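## Task

Four nests, N1 to N4, each hold one of the plates E01, E07, E10 and E70, and the only way to tell which plate is in which nest is by reading the ID labels. First, build a stack in rack S1 with E10 at the bottom, E07 on it and E01 on top. E10 must rest flat on the rack floor, each plate above it must be seated completely, and every plate's labelled short end must point to the rack's front, the side facing you. Second, release the plates and push the START key on post KP until it latches. Third, return all four plates so each ends in its original nest, lying flat within the locators with well A1 at the corner marked A1, while START stays latched down. Nothing may count as done if it stays in place only because the robot holds it. Finish by releasing and moving the gripper away.

## Robot and tools

Robot: a single four-axis SCARA-type arm. Its joints are a vertical lift (0 to 0.55 m), a shoulder (-2 to 2 rad), an elbow (-2.8 to 2.8 rad) and a wrist yaw (about ±12.566 rad). The gripper always stays level and can only turn about the vertical axis. Two fingers point along the gripper's +x axis and close along its y axis. They never fully meet: the gap is 0.140 m when fully open and 0.066 m when closed. To press a key such as START, use a single fingertip. The commanded point, end_effector_position, sits midway between the rubber pads, about 2 to 3 cm behind the fingertips.

Scene frame: the origin is on the table surface directly under the arm base. +z is up, and +y is to the left when you face along +x. Results report the gripper position in metres plus a wxyz quaternion, both in this frame. At long reach the reported position can drift from the true one.

execute_actions takes {"actions": [...]} with at most one item. An empty list only returns the current state. An item with "rows" (1 to 15 rows) and "steps" (1 to 15, default 15) runs that many control steps of 1/30 s each. Each row covers one step, and the final row repeats for any remaining steps. An item that has only "steps" (up to 300) is a wait, counted from the previous result, and your reply time is part of it. The optional "pictures" boolean controls whether images come back. If a call is refused, nothing is sent to the robot.

Row layout (used by execute_actions rows and by move's target): five numbers, each between -1 and 1, in the order dx, dy, dz, rz, opening. The first four are an offset, not a pose. They are expressed in the gripper's own axes and measured from the gripper pose given in the most recent result that showed it. Before any such result exists in the scene, and for later calls within the same reply, they are measured from wherever the robot is when the action begins. Every row is measured from that same base, not from the row before it. A value of 1.0 means 0.6 m for dx, dy and dz, and 180 degrees for rz. Positive rz turns +x toward +y. Opening is absolute: +1 is fully open (0.140 m) and -1 is closed (0.066 m gap). Going from open to closed takes at least about 0.6 s. A row of zero offsets is not a pause: it drives the hand back to the base pose.

move takes target (one five-number row, read as above) and an optional speed in m/s (0.002 to 0.5, default 0.25; turning is capped at twice that value in rad/s). It sends the gripper along a straight path lasting 0.5 to 10 s. If a path would need longer, it stops after 10 s before reaching the target. Opening is applied at the start. The path ignores obstacles, and the real hand may lag, wander, or exceed the set speed, especially when the arm is almost fully stretched. Faster contact hits harder, and a target set deeper past the contact point presses harder. The result adds a "move:" line giving the outcome and the distance to target. Outcomes are done, off_target, moving, held or fault. limits=paced means the command was clipped. limits=held means some steps were blocked, and the arm may then jump faster than the set speed.

wait takes seconds (0 to 10). It lets the simulation run and sends nothing new. zoom_image takes camera (cam_high, cam_low or cam_wrist) and region [x0, y0, x1, y1] in image pixels, measured from the top-left corner, at most 504x504. It returns a closer view of that camera's latest image. finished_scene takes scene, the number of the current scene; it ends that scene for good and grades it.

Controller behaviour: on each step, the commanded pose is limited to within 70 mm and 16 degrees of the measured pose. After an action, the arm keeps moving only as far as the last clipped pose, so check the returned pose and send the remainder. Joints slow down and stop together, and a big move may not have finished when its result arrives. A row against a rigid surface does not dig in further, but one against something yielding does.

Result lines: the state line gives the pose. Joint positions lists lift (m), shoulder, elbow, wrist yaw (rad) and the pad gap (m). grip_measured is the finger opening on the command scale, possibly off by about 1 mm. HELD flags steps where a command was not fully sent, and "pose unreachable" means the clearance check changed the command. "Hand target" is the pose the controller is currently heading for.

Gripping: to hold an object, command an opening below grip_measured. About 0.04 below gives a firm hold, and a smaller difference gives a lighter one. Pad force is about 18 N, but a quick close can squeeze harder.

Things to avoid:
- Letting the elbow come within 0.4 rad of 0, which can fold the arm and fault it.
- Contact torques reaching the load limits (lift 54 N, shoulder 8.1 N m, elbow 4.05 N m, wrist 1.35 N m, with a held object's weight included). This triggers a 10 s stop.
- Holding loads for long, which heats the motors: a warning appears at 85 °C and the brakes lock at 100 °C.
- Letting plates fall more than a few millimetres.
- Slamming, hard pushes, or knocking anything off the table.
- Touching START before the full stack is correct and the unlisted plate is properly in its nest. Any lit START counts as a press.

Well A1 sits at the labelled short end, in the corner farthest from the labelled long side. Objects may occasionally get a small nudge from outside.

Cameras: cam_high, cam_low and cam_wrist, each 504x504. Calibration data is supplied for projecting between pixels and scene coordinates.

Each tool is called by a JSON object that holds its "op" and its "data".

## Session

I'll start by looking at the current state.

{"op": "execute_actions", "data": {"actions": []}}

Scene clock: 0.00 s of 15600.00 s.
end_effector_position=(+0.4569, +0.0401, +0.1869) grip_measured=+1.00 end_effector_quat_wxyz=(+0.611, +0.000, +0.000, -0.792)
Joint positions: [ 0.182  1.228  1.538 -4.592  0.14 ]
Hand target: +0.457, +0.040, +0.187; +0.611, +0.000, +0.000, -0.792

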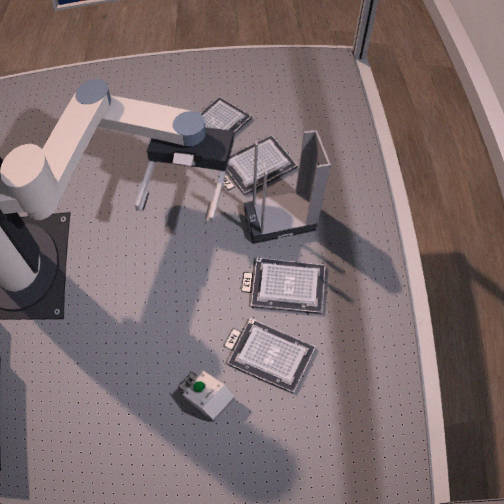

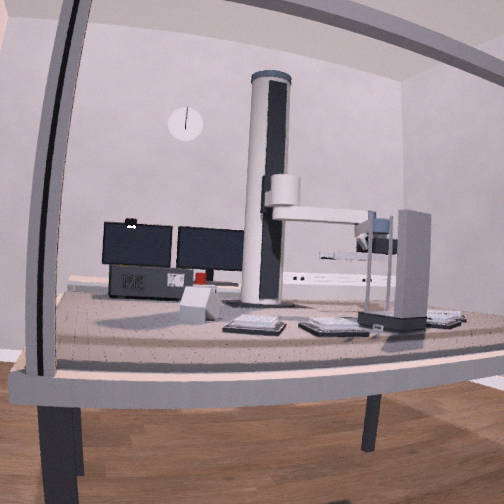

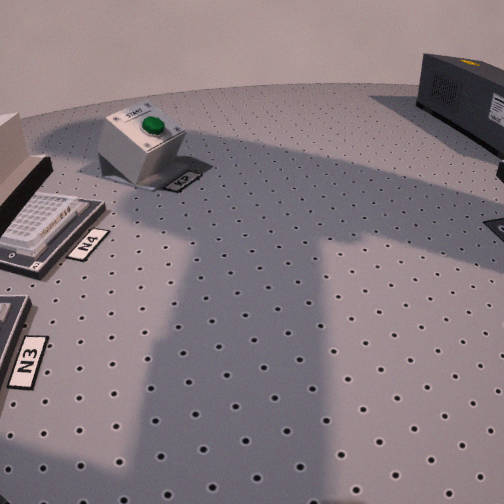

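{"op": "zoom_image", "data": {"camera": "cam_high", "region": [170, 80, 350, 260]}}

{"op": "zoom_image", "data": {"camera": "cam_high", "region": [160, 245, 340, 425]}}

{"op": "zoom_image", "data": {"camera": "cam_wrist", "region": [0, 80, 220, 300]}}

{"op": "zoom_image", "data": {"camera": "cam_low", "region": [160, 190, 480, 350]}}

Region (170, 80, 350, 260) of cam_high's 504x504 image, scaled by 2.800, with more detail than that image has.

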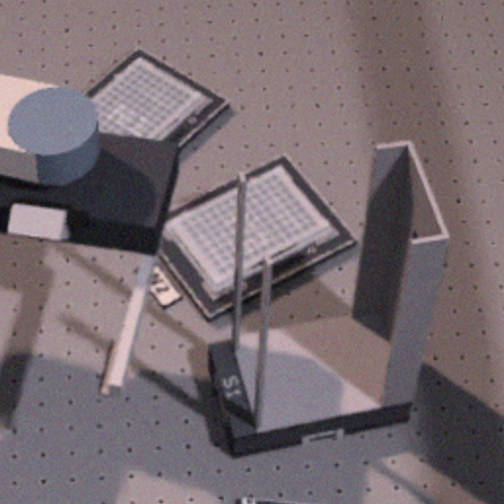

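Region (160, 245, 340, 425) of cam_high's 504x504 image, scaled by 2.800, with more detail than that image has.

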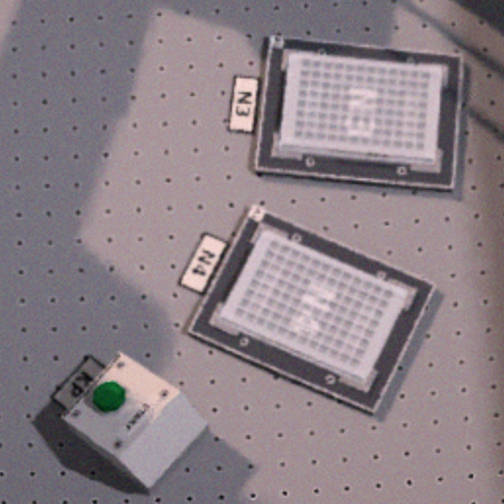

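Region (0, 80, 220, 300) of cam_wrist's 504x504 image, scaled by 2.291, with more detail than that image has.

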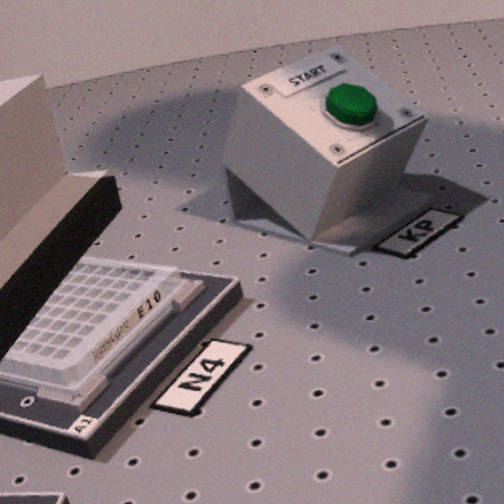

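Region (160, 190, 480, 350) of cam_low's 504x504 image, scaled by 1.575, with more detail than that image has.

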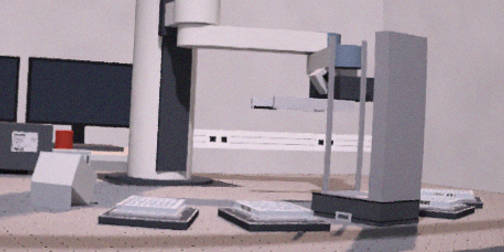

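{"op": "move", "data": {"target": [-0.0055, 0.021, 0, 0.6256, 1], "speed": 0.5}}

Scene clock: 42.27 s of 15600.00 s.
end_effector_position=(+0.4699, +0.0400, +0.1869) grip_measured=+1.00 end_effector_quat_wxyz=(+0.998, +0.000, +0.000, +0.069)
Joint positions: [ 0.182  1.159  0.597 -1.618  0.14 ]
Hand target: +0.470, +0.040, +0.187; +0.998, +0.000, +0.000, +0.069
Off the commanded pose: 0.000 m, 0 deg.
After step 90, 36.80 s passed at rest.
move: done
camera_calibration (this result's frames):
cam_wrist: T_world_to_cam=[[0.134694, -0.990886, 0.00123328, -0.0151825], [-0.598363, -0.0823293, -0.796984, 0.42016], [0.789822, 0.106611, -0.603999, -0.167124], [0, 0, 0, 1]] pos_world=[0.385452, 0.0373647, 0.233937]

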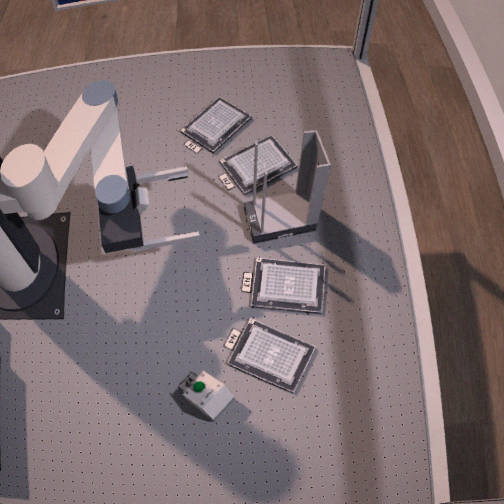

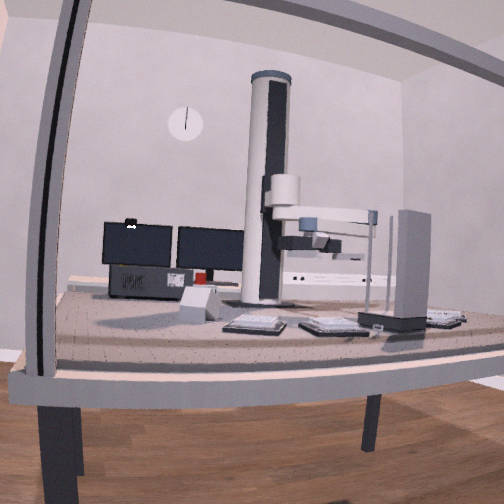

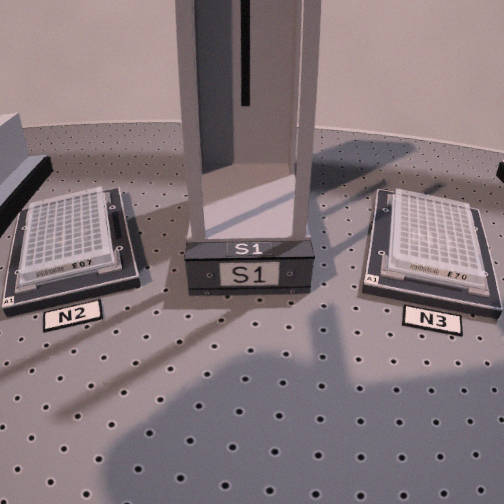

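{"op": "zoom_image", "data": {"camera": "cam_wrist", "region": [0, 170, 168, 338]}}

{"op": "zoom_image", "data": {"camera": "cam_wrist", "region": [350, 175, 504, 329]}}

{"op": "zoom_image", "data": {"camera": "cam_wrist", "region": [170, 140, 338, 308]}}

{"op": "zoom_image", "data": {"camera": "cam_high", "region": [170, 85, 310, 205]}}

Region (0, 170, 168, 338) of cam_wrist's 504x504 image, scaled by 3.000, with more detail than that image has.

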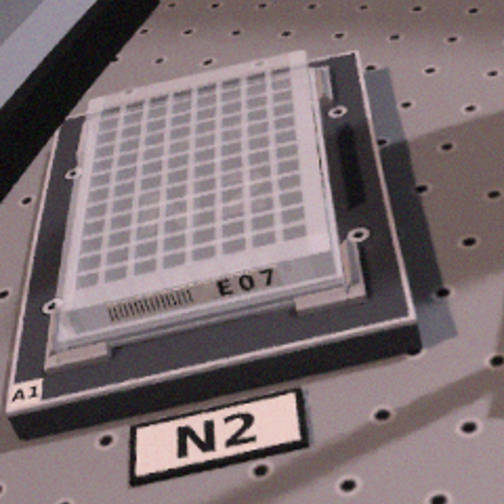

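Region (350, 175, 504, 329) of cam_wrist's 504x504 image, scaled by 3.273, with more detail than that image has.

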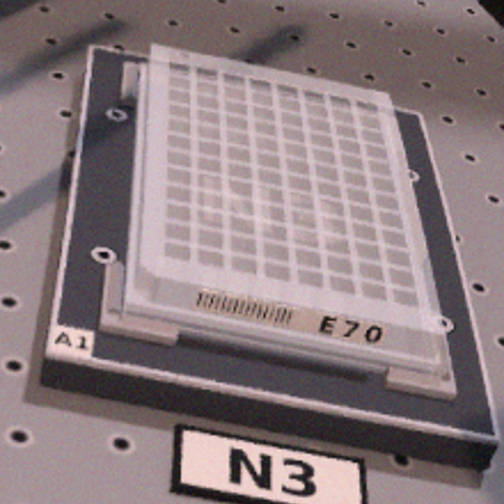

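Region (170, 140, 338, 308) of cam_wrist's 504x504 image, scaled by 3.000, with more detail than that image has.

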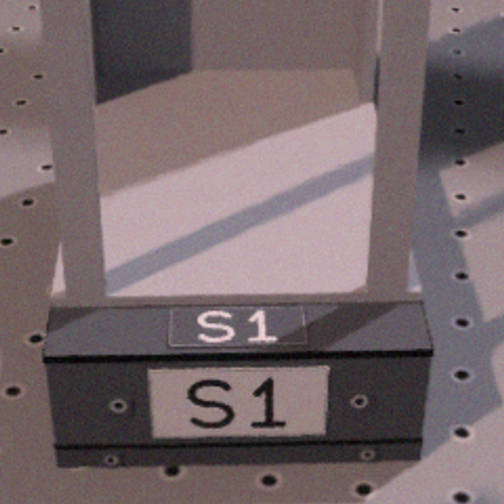

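Region (170, 85, 310, 205) of cam_high's 504x504 image, scaled by 3.600, with more detail than that image has; it fills the top 432 rows of this view, and the rest is white.

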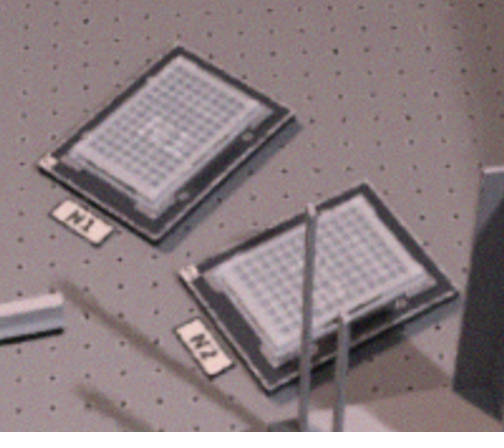

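{"op": "zoom_image", "data": {"camera": "cam_high", "region": [90, 150, 210, 270]}}

{"op": "zoom_image", "data": {"camera": "cam_high", "region": [230, 120, 350, 250]}}

{"op": "zoom_image", "data": {"camera": "cam_low", "region": [270, 190, 450, 340]}}

Region (90, 150, 210, 270) of cam_high's 504x504 image, scaled by 4.200, with more detail than that image has.

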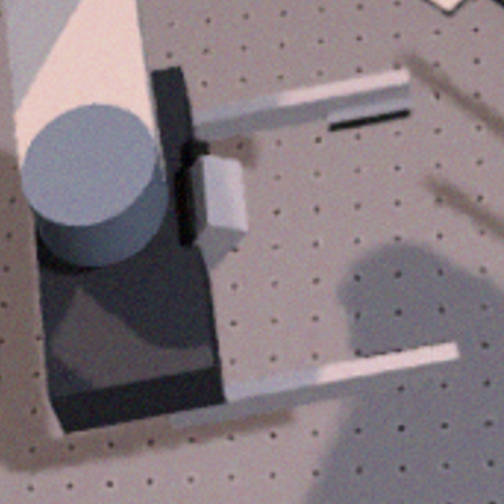

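Region (230, 120, 350, 250) of cam_high's 504x504 image, scaled by 3.877, with more detail than that image has; it fills the left 465 columns of this view, and the rest is white.

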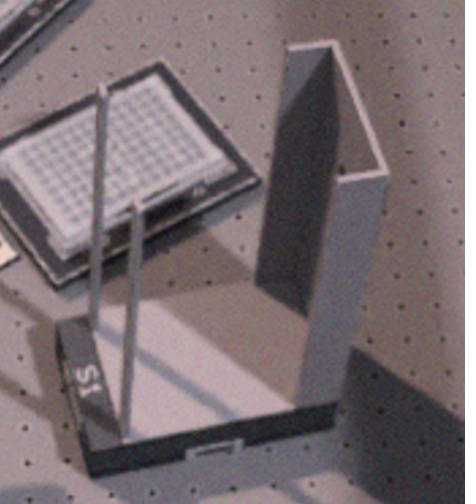

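Region (270, 190, 450, 340) of cam_low's 504x504 image, scaled by 2.800, with more detail than that image has.

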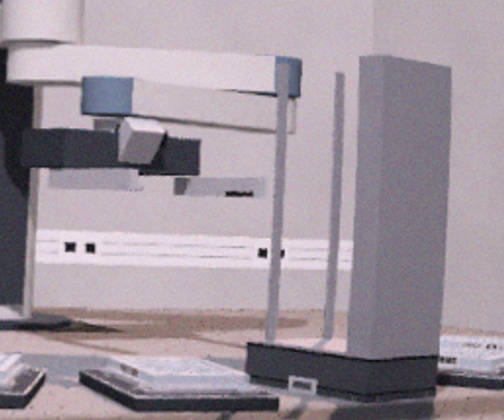

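{"op": "move", "data": {"target": [0.1678, -0.4895, -0.1948, -0.2028, 0.1], "speed": 0.4}}

Scene clock: 135.00 s of 15600.00 s.
end_effector_position=(+0.6100, -0.2371, +0.0700) grip_measured=+0.10 end_effector_quat_wxyz=(+0.969, +0.000, +0.000, -0.247)
Joint positions: [ 0.065  0.24   1.499 -2.237  0.107]
Hand target: +0.610, -0.237, +0.070; +0.969, +0.000, +0.000, -0.247
Off the commanded pose: 0.000 m, 0 deg.
After step 90, 88.37 s passed at rest.
move: done
camera_calibration (this result's frames):
cam_wrist: T_world_to_cam=[[-0.480934, -0.876756, 0.00123328, 0.0940413], [-0.530033, 0.289622, -0.796984, 0.434492], [0.698404, -0.38395, -0.603999, -0.379393], [0, 0, 0, 1]] pos_world=[0.540492, -0.189055, 0.117014]

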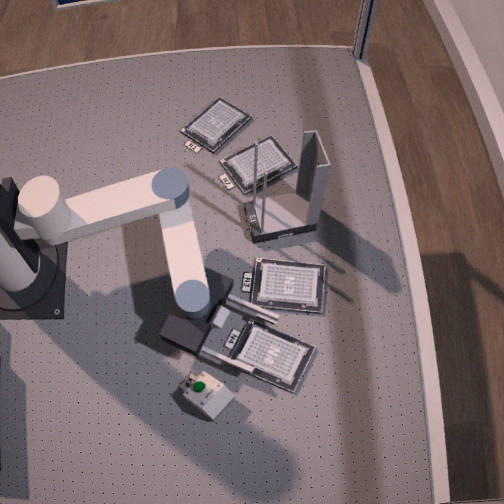

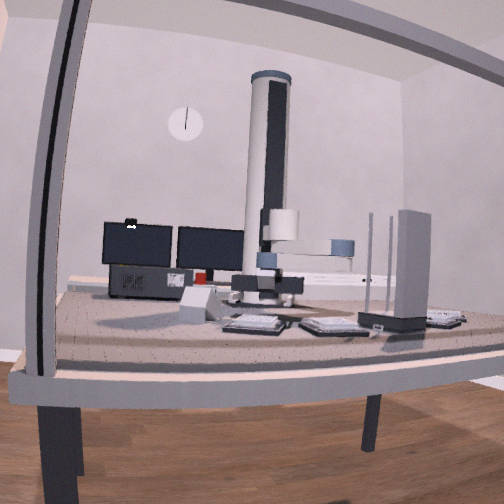

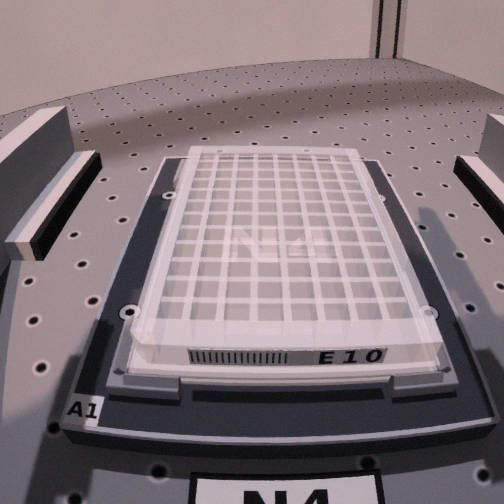

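{"op": "zoom_image", "data": {"camera": "cam_wrist", "region": [50, 290, 218, 458]}}

{"op": "zoom_image", "data": {"camera": "cam_wrist", "region": [336, 290, 504, 458]}}

{"op": "zoom_image", "data": {"camera": "cam_wrist", "region": [150, 130, 402, 214]}}

Region (50, 290, 218, 458) of cam_wrist's 504x504 image, scaled by 3.000, with more detail than that image has.

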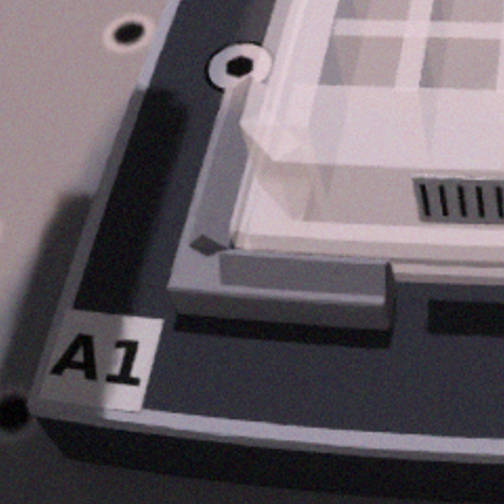

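Region (336, 290, 504, 458) of cam_wrist's 504x504 image, scaled by 3.000, with more detail than that image has.

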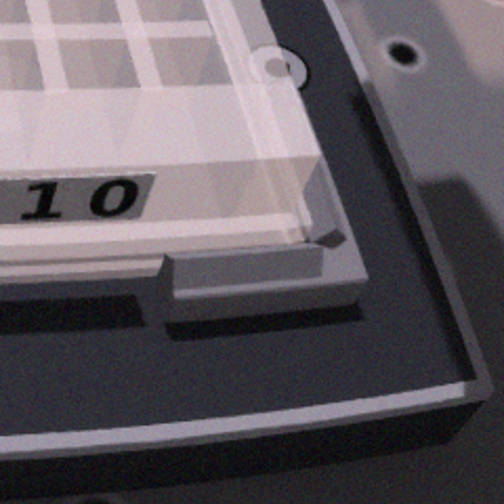

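Region (150, 130, 402, 214) of cam_wrist's 504x504 image, scaled by 2.000, with more detail than that image has.

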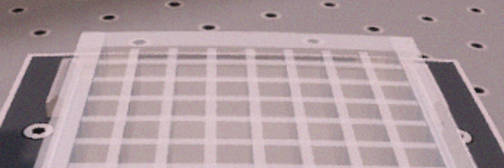

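{"op": "move", "data": {"target": [0.051, -0.0017, -0.06, -0.005, 0.1], "speed": 0.1}}

Scene clock: 184.70 s of 15600.00 s.
end_effector_position=(+0.6364, -0.2525, +0.0340) grip_measured=+0.10 end_effector_quat_wxyz=(+0.967, +0.000, +0.000, -0.254)
Joint positions: [ 0.029  0.171  1.668 -2.353  0.107]
Hand target: +0.636, -0.253, +0.034; +0.967, +0.000, +0.000, -0.254
Off the commanded pose: 0.000 m, 0 deg.
After step 90, 45.93 s passed at rest.
move: done
camera_calibration (this result's frames):
cam_wrist: T_world_to_cam=[[-0.494128, -0.869388, 0.00123328, 0.103546], [-0.525596, 0.297599, -0.796984, 0.423442], [0.692521, -0.394461, -0.603999, -0.424468], [0, 0, 0, 1]] pos_world=[0.567678, -0.20343, 0.0809704]

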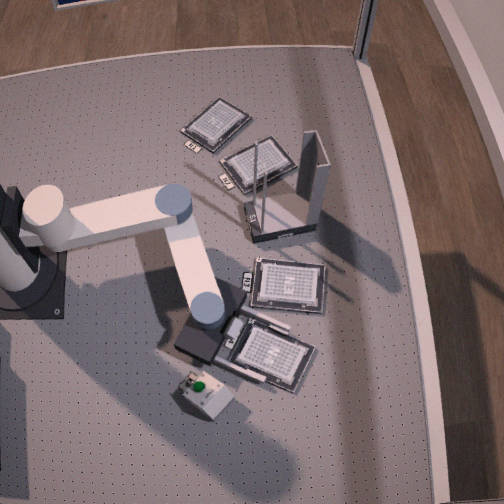

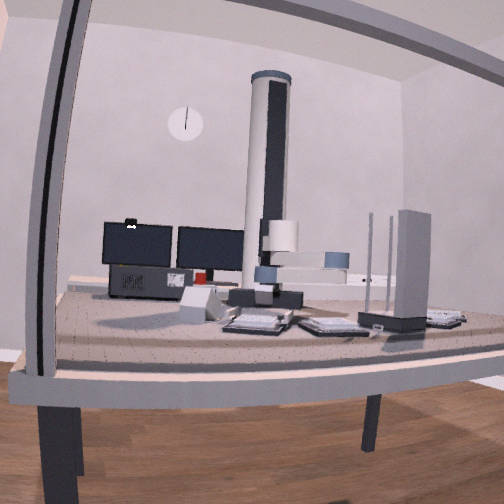

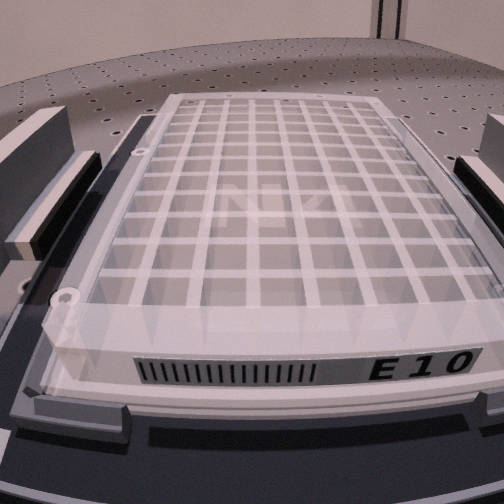

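{"op": "zoom_image", "data": {"camera": "cam_wrist", "region": [84, 230, 420, 390]}}

{"op": "zoom_image", "data": {"camera": "cam_wrist", "region": [0, 80, 200, 280]}}

{"op": "zoom_image", "data": {"camera": "cam_wrist", "region": [340, 80, 504, 244]}}

Region (84, 230, 420, 390) of cam_wrist's 504x504 image, scaled by 1.500, with more detail than that image has; it fills the top 240 rows of this view, and the rest is white.

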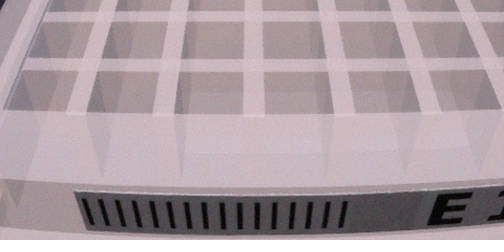

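Region (0, 80, 200, 280) of cam_wrist's 504x504 image, scaled by 2.520, with more detail than that image has.

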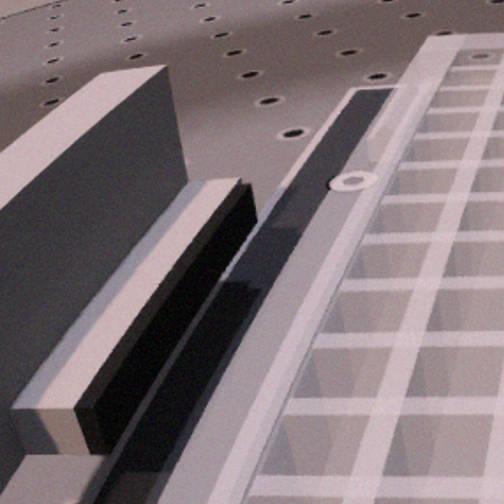

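Region (340, 80, 504, 244) of cam_wrist's 504x504 image, scaled by 3.073, with more detail than that image has.

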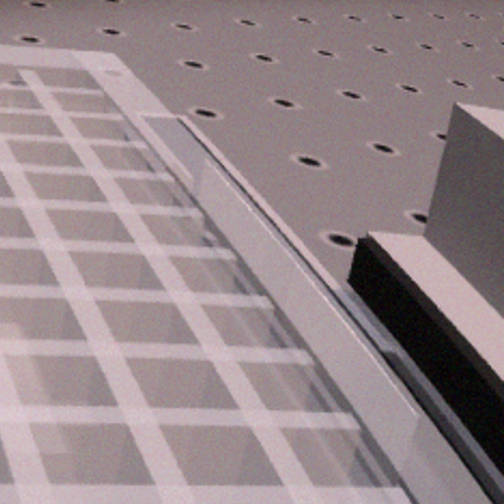

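{"op": "execute_actions", "data": {"actions": [{"rows": [[0,0,-0.0033,0,0.0],[0,0,-0.0033,0,-0.1],[0,0,-0.0033,0,-0.2],[0,0,-0.0033,0,-0.3],[0,0,-0.0033,0,-0.4],[0,0,-0.0033,0,-0.45],[0,0,-0.0033,0,-0.48]], "steps": 15}], "pictures": false}}

{"op": "execute_actions", "data": {"actions": [{"rows": [[0,0,0,0,-0.5],[0,0,0,0,-0.51],[0,0,0,0,-0.52],[0,0,0,0,-0.53],[0,0,0,0,-0.54],[0,0,0,0,-0.55],[0,0,0,0,-0.56],[0,0,0,0,-0.57],[0,0,0,0,-0.58],[0,0,0,0,-0.59],[0,0,0,0,-0.60]], "steps": 15}]}}

Scene clock: 215.23 s of 15600.00 s.
end_effector_position=(+0.6364, -0.2525, +0.0319) grip_measured=-0.47 end_effector_quat_wxyz=(+0.967, +0.000, +0.000, -0.254)
Joint positions: [ 0.027  0.171  1.668 -2.353  0.086]
Hand target: +0.636, -0.253, +0.032; +0.967, +0.000, +0.000, -0.254
Off the commanded pose: 0.000 m, 0 deg.
Steps of this call (steps 1 to 90: nothing new was sent; then 27.03 s passed at rest; steps 91 to 105: all 15 steps of this action). Readings (end_effector_position):
91: (+0.6364, -0.2525, +0.0339)
92: (+0.6364, -0.2525, +0.0326)
94: (+0.6364, -0.2525, +0.0319)
98: (+0.6364, -0.2525, +0.0319)
105: the state above

Scene clock: 215.73 s of 15600.00 s.
end_effector_position=(+0.6364, -0.2525, +0.0319) grip_measured=-0.49 end_effector_quat_wxyz=(+0.967, +0.000, +0.000, -0.254)
Joint positions: [ 0.027  0.171  1.668 -2.353  0.085]
Hand target: +0.636, -0.253, +0.032; +0.967, +0.000, +0.000, -0.254
Off the commanded pose: 0.000 m, 0 deg.
Steps of this call (steps 1 to 15: all 15 steps of this action). Readings (end_effector_position):
1: (+0.6364, -0.2525, +0.0319)
2: (+0.6364, -0.2525, +0.0319)
4: (+0.6364, -0.2525, +0.0319)
8: (+0.6364, -0.2525, +0.0319)
15: the state above
camera_calibration (this result's frames):
cam_wrist: T_world_to_cam=[[-0.494143, -0.86938, 0.00123328, 0.103556], [-0.525591, 0.297608, -0.796984, 0.421827], [0.692515, -0.394473, -0.603999, -0.425688], [0, 0, 0, 1]] pos_world=[0.567675, -0.203432, 0.078947]

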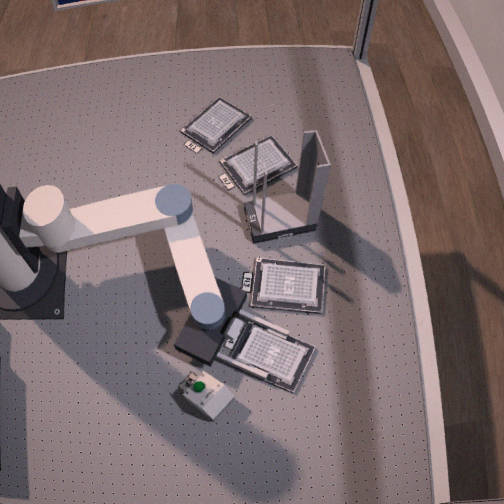

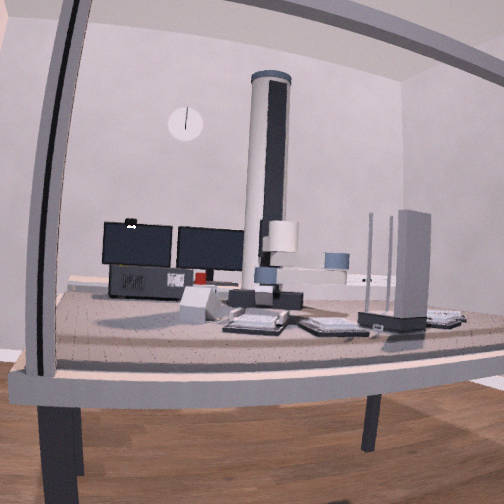

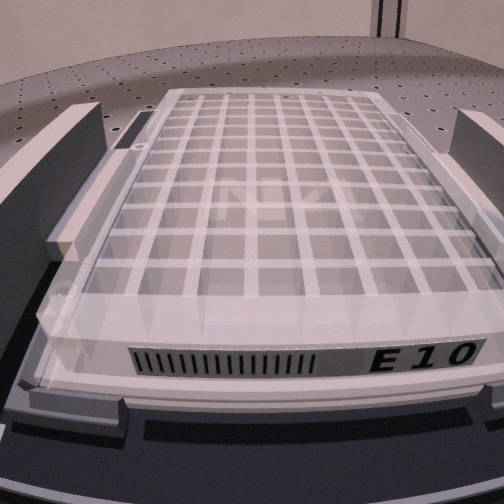

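{"op": "zoom_image", "data": {"camera": "cam_wrist", "region": [0, 200, 200, 440]}}

{"op": "zoom_image", "data": {"camera": "cam_low", "region": [215, 280, 385, 345]}}

Region (0, 200, 200, 440) of cam_wrist's 504x504 image, scaled by 2.100, with more detail than that image has.

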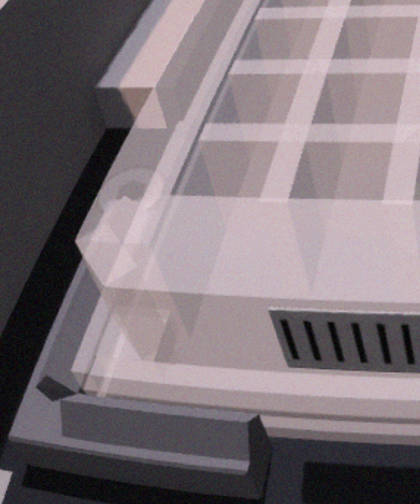

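Region (215, 280, 385, 345) of cam_low's 504x504 image, scaled by 2.965, with more detail than that image has; it fills the top 193 rows of this view, and the rest is white.

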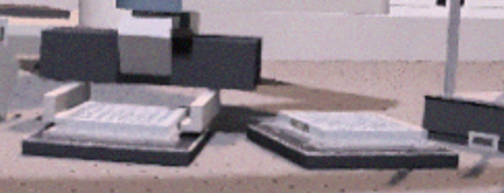

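{"op": "execute_actions", "data": {"actions": [{"rows": [[0,0,0,0,-0.4],[0,0,0,0,-0.4],[0,0,0,0,-0.4],[0,0,0,0,-0.4],[0,0,0.003,0,-0.4],[0,0,0.003,0,-0.4],[0,0,0.003,0,-0.4],[0,0,0.003,0,-0.4],[0,0,0.003,0,-0.43],[0,0,0.003,0,-0.46],[0,0,0.003,0,-0.48],[0,0,0.003,0,-0.50],[0,0,0.003,0,-0.52],[0,0,0.003,0,-0.53],[0,0,0.003,0,-0.54]], "steps": 15}], "pictures": false}}

{"op": "execute_actions", "data": {"actions": [{"rows": [[0,0,0,0,-0.55],[0,0,0,0,-0.56],[0,0,0,0,-0.57],[0,0,0,0,-0.58],[0,0,0,0,-0.59],[0,0,0,0,-0.60],[0,0,0,0,-0.61],[0,0,0,0,-0.62]], "steps": 12}]}}

Scene clock: 229.57 s of 15600.00 s.
end_effector_position=(+0.6364, -0.2525, +0.0338) grip_measured=-0.53 end_effector_quat_wxyz=(+0.967, +0.000, +0.000, -0.254)
Joint positions: [ 0.029  0.171  1.668 -2.353  0.083]
Hand target: +0.636, -0.253, +0.034; +0.967, +0.000, +0.000, -0.254
Off the commanded pose: 0.000 m, 0 deg.
Steps of this call (steps 1 to 90: nothing new was sent; then 10.33 s passed at rest; steps 91 to 105: all 15 steps of this action). Readings (end_effector_position):
91: (+0.6364, -0.2525, +0.0319)
92: (+0.6364, -0.2525, +0.0319)
94: (+0.6364, -0.2525, +0.0319)
98: (+0.6364, -0.2525, +0.0338)
105: the state above

Scene clock: 229.97 s of 15600.00 s.
end_effector_position=(+0.6364, -0.2525, +0.0338) grip_measured=-0.55 end_effector_quat_wxyz=(+0.967, +0.000, +0.000, -0.254)
Joint positions: [ 0.029  0.171  1.668 -2.353  0.082]
Hand target: +0.636, -0.253, +0.034; +0.967, +0.000, +0.000, -0.254
Off the commanded pose: 0.000 m, 0 deg.
Steps of this call (steps 1 to 12: all 12 steps of this action). Readings (end_effector_position):
1: (+0.6364, -0.2525, +0.0338)
2: (+0.6364, -0.2525, +0.0338)
4: (+0.6364, -0.2525, +0.0338)
8: (+0.6364, -0.2525, +0.0338)
12: the state above
camera_calibration (this result's frames):
cam_wrist: T_world_to_cam=[[-0.494141, -0.869381, 0.00123328, 0.103553], [-0.525592, 0.297607, -0.796984, 0.423297], [0.692516, -0.394471, -0.603999, -0.424575], [0, 0, 0, 1]] pos_world=[0.567676, -0.203432, 0.0807902]

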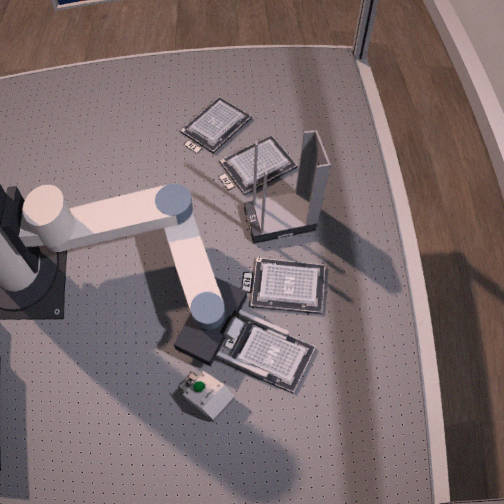

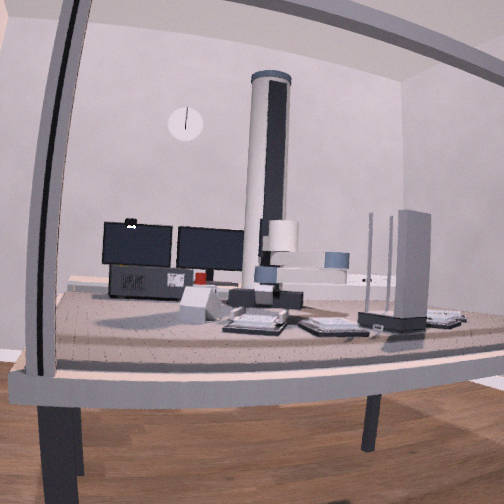

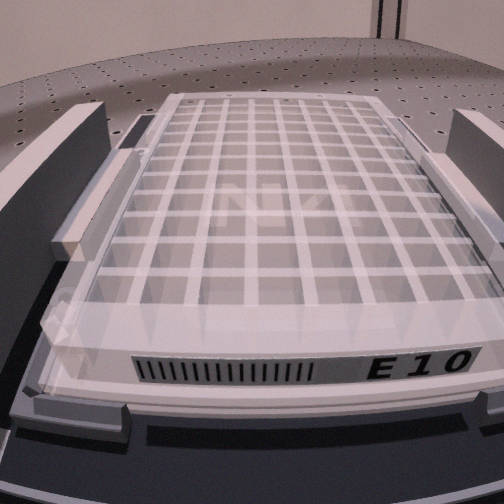

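{"op": "move", "data": {"target": [0, 0, 0.51, 0, -0.60], "speed": 0.35}}

Scene clock: 241.90 s of 15600.00 s.
end_effector_position=(+0.6364, -0.2525, +0.3398) grip_measured=-0.55 end_effector_quat_wxyz=(+0.967, +0.000, +0.000, -0.254)
Joint positions: [ 0.335  0.171  1.668 -2.353  0.082]
Hand target: +0.636, -0.253, +0.340; +0.967, +0.000, +0.000, -0.254
Off the commanded pose: 0.000 m, 0 deg.
After step 90, 7.57 s passed at rest.
move: done
camera_calibration (this result's frames):
cam_wrist: T_world_to_cam=[[-0.494112, -0.869398, 0.00123328, 0.103159], [-0.525602, 0.297589, -0.796984, 0.667207], [0.692529, -0.394447, -0.603999, -0.239742], [0, 0, 0, 1]] pos_world=[0.567685, -0.203433, 0.386822]

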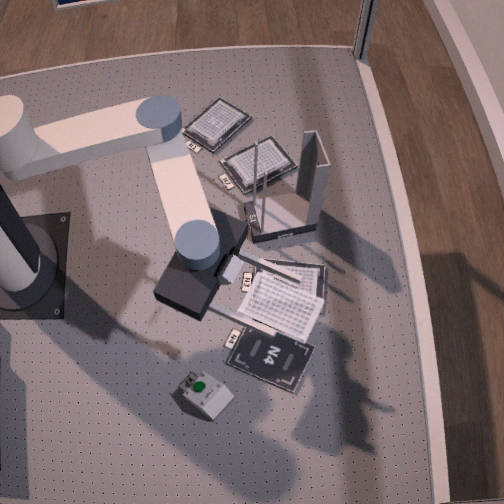

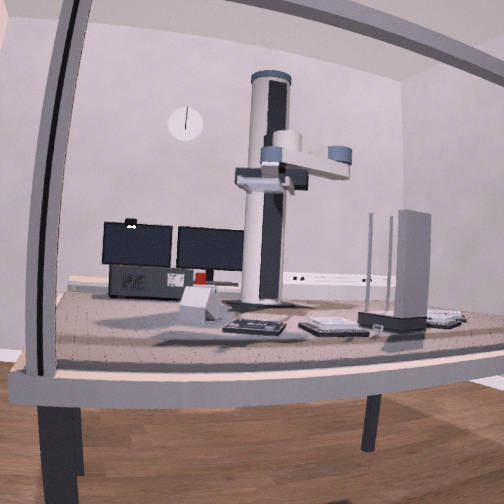

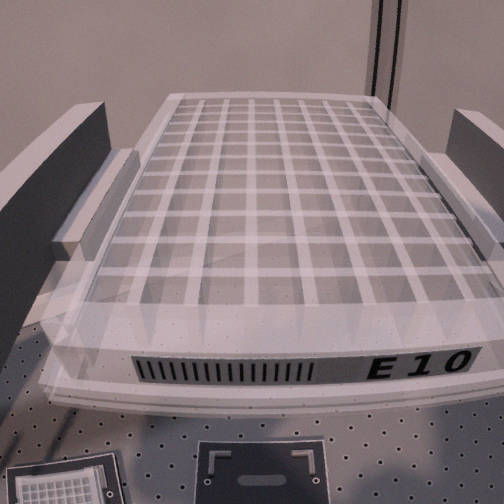

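{"op": "move", "data": {"target": [-0.1857, 0.5394, 0, 0.2142, -0.60], "speed": 0.35}}

Scene clock: 250.07 s of 15600.00 s.
end_effector_position=(+0.6986, +0.0843, +0.3398) grip_measured=-0.55 end_effector_quat_wxyz=(+0.997, +0.000, +0.000, +0.080)
Joint positions: [ 0.335  0.816  1.693 -2.349  0.082]
Hand target: +0.699, +0.084, +0.340; +0.997, +0.000, +0.000, +0.080
Off the commanded pose: 0.000 m, 0 deg.
After step 90, 3.80 s passed at rest.
move: done
camera_calibration (this result's frames):
cam_wrist: T_world_to_cam=[[0.156347, -0.987701, 0.00123328, -0.0176671], [-0.596418, -0.0954047, -0.796984, 0.682214], [0.7873, 0.123871, -0.603999, -0.259799], [0, 0, 0, 1]] pos_world=[0.614186, 0.0798181, 0.386817]

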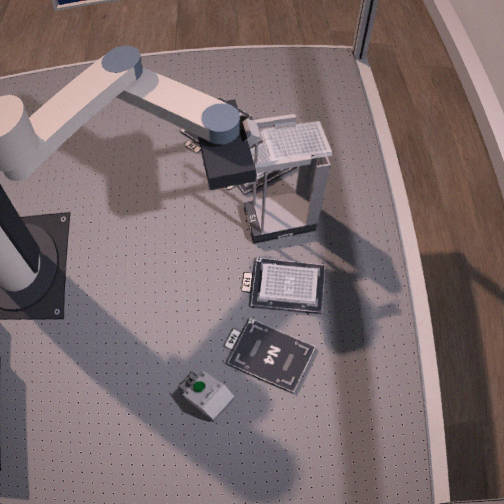

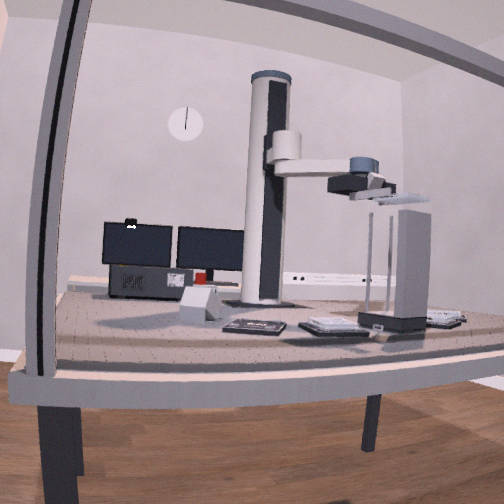

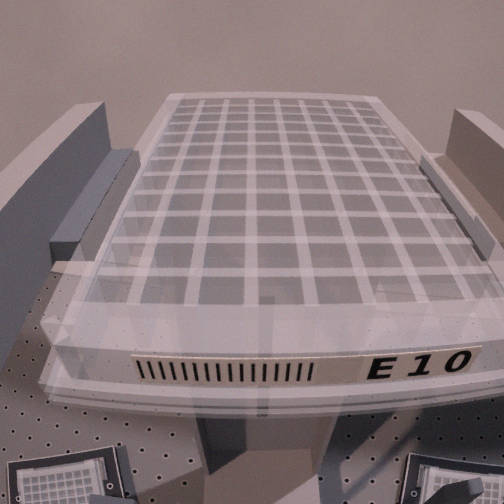

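{"op": "zoom_image", "data": {"camera": "cam_low", "region": [320, 160, 450, 250]}}

{"op": "zoom_image", "data": {"camera": "cam_wrist", "region": [120, 130, 420, 260]}}

{"op": "zoom_image", "data": {"camera": "cam_wrist", "region": [0, 400, 504, 504]}}

Region (320, 160, 450, 250) of cam_low's 504x504 image, scaled by 3.877, with more detail than that image has; it fills the top 349 rows of this view, and the rest is white.

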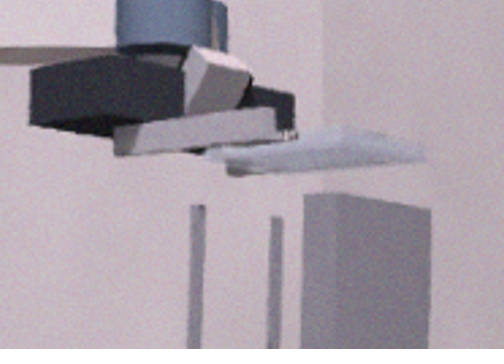

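Region (120, 130, 420, 260) of cam_wrist's 504x504 image, scaled by 1.680, with more detail than that image has; it fills the top 218 rows of this view, and the rest is white.

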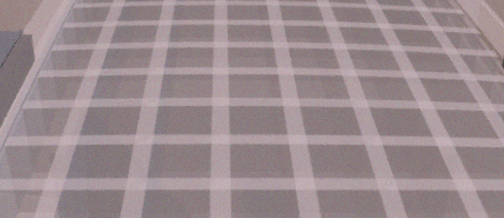

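Region (0, 400, 504, 504) of cam_wrist's 504x504 image, scaled by 1.000; it fills the top 104 rows of this view, and the rest is white.

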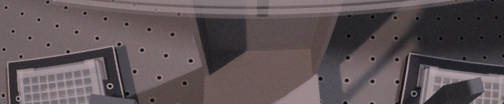

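{"op": "move", "data": {"target": [0, 0, -0.0385, 0, -0.60], "speed": 0.1}}

Scene clock: 263.57 s of 15600.00 s.
end_effector_position=(+0.6986, +0.0843, +0.3167) grip_measured=-0.55 end_effector_quat_wxyz=(+0.997, +0.000, +0.000, +0.080)
Joint positions: [ 0.312  0.816  1.693 -2.349  0.082]
Hand target: +0.699, +0.084, +0.317; +0.997, +0.000, +0.000, +0.080
Off the commanded pose: 0.000 m, 0 deg.
After step 90, 9.80 s passed at rest.
move: done
camera_calibration (this result's frames):
cam_wrist: T_world_to_cam=[[0.156278, -0.987712, 0.00123328, -0.0176145], [-0.596425, -0.0953627, -0.796984, 0.663756], [0.787309, 0.123815, -0.603999, -0.273779], [0, 0, 0, 1]] pos_world=[0.614182, 0.0797975, 0.363662]

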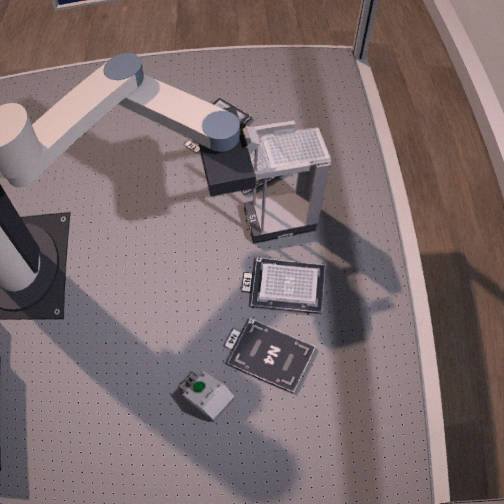

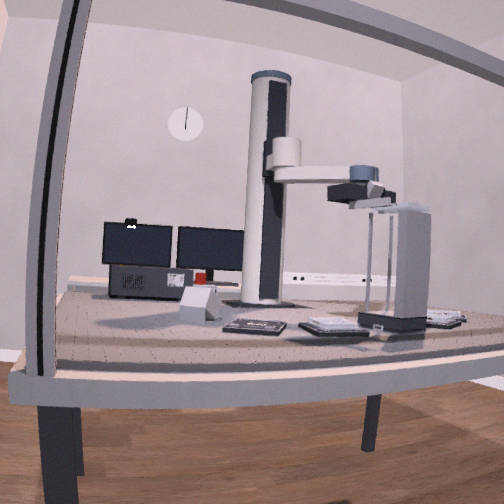

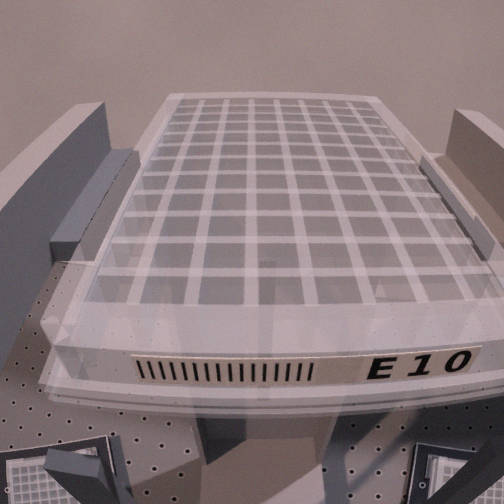

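{"op": "zoom_image", "data": {"camera": "cam_wrist", "region": [20, 360, 164, 504]}}

{"op": "zoom_image", "data": {"camera": "cam_wrist", "region": [360, 360, 504, 504]}}

{"op": "zoom_image", "data": {"camera": "cam_wrist", "region": [120, 85, 260, 210]}}

{"op": "zoom_image", "data": {"camera": "cam_wrist", "region": [300, 85, 440, 210]}}

{"op": "zoom_image", "data": {"camera": "cam_low", "region": [340, 180, 440, 250]}}

Region (20, 360, 164, 504) of cam_wrist's 504x504 image, scaled by 3.500, with more detail than that image has.

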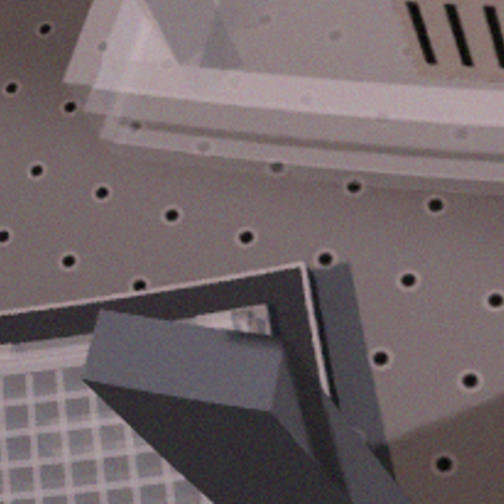

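Region (360, 360, 504, 504) of cam_wrist's 504x504 image, scaled by 3.500, with more detail than that image has.

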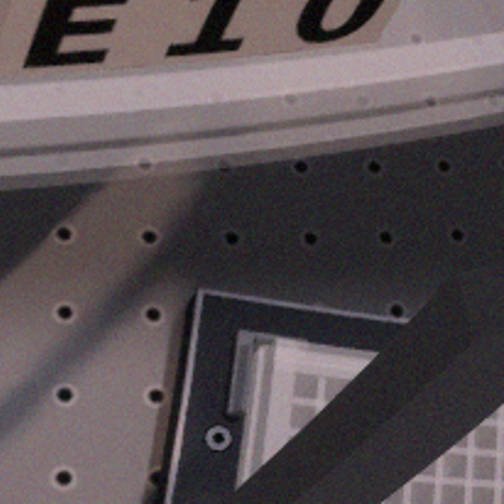

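Region (120, 85, 260, 210) of cam_wrist's 504x504 image, scaled by 3.600, with more detail than that image has; it fills the top 450 rows of this view, and the rest is white.

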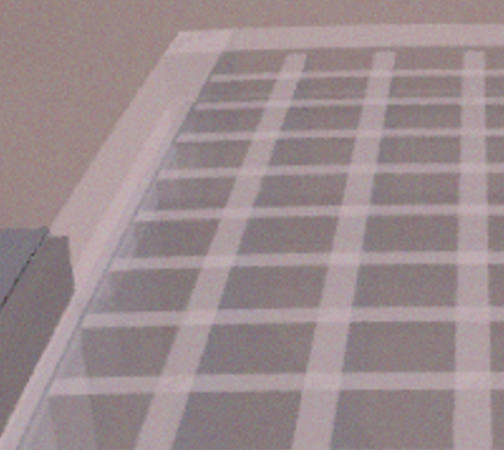

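Region (300, 85, 440, 210) of cam_wrist's 504x504 image, scaled by 3.600, with more detail than that image has; it fills the top 450 rows of this view, and the rest is white.

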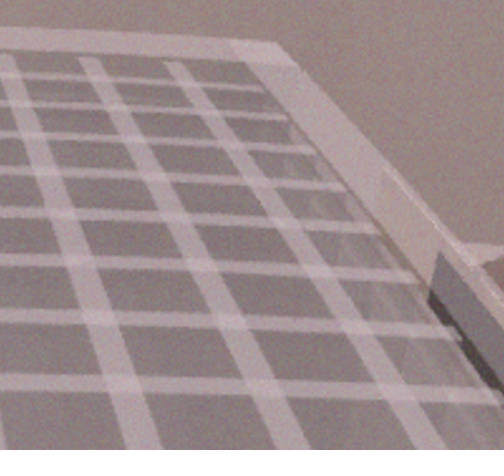

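Region (340, 180, 440, 250) of cam_low's 504x504 image, scaled by 5.040, with more detail than that image has; it fills the top 353 rows of this view, and the rest is white.

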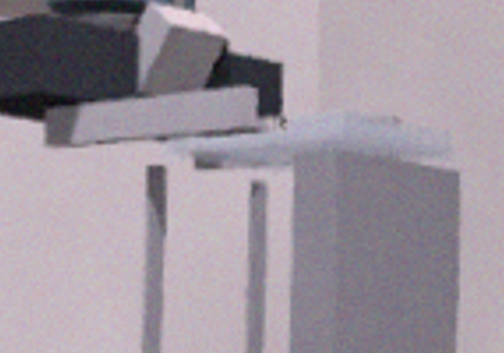

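{"op": "zoom_image", "data": {"camera": "cam_wrist", "region": [230, 245, 310, 355]}}

{"op": "zoom_image", "data": {"camera": "cam_wrist", "region": [180, 400, 348, 504]}}

Region (230, 245, 310, 355) of cam_wrist's 504x504 image, scaled by 4.582, with more detail than that image has; it fills the left 367 columns of this view, and the rest is white.

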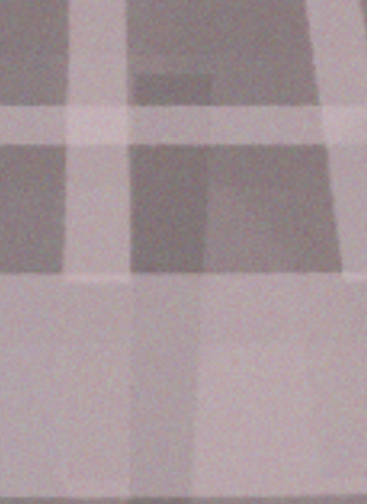

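Region (180, 400, 348, 504) of cam_wrist's 504x504 image, scaled by 3.000, with more detail than that image has; it fills the top 312 rows of this view, and the rest is white.

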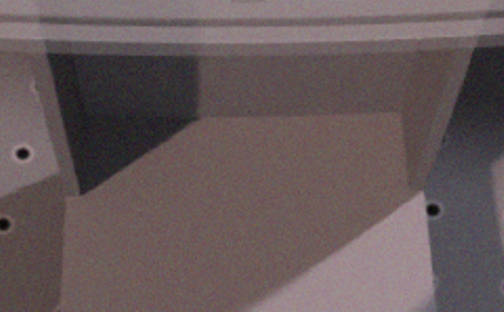

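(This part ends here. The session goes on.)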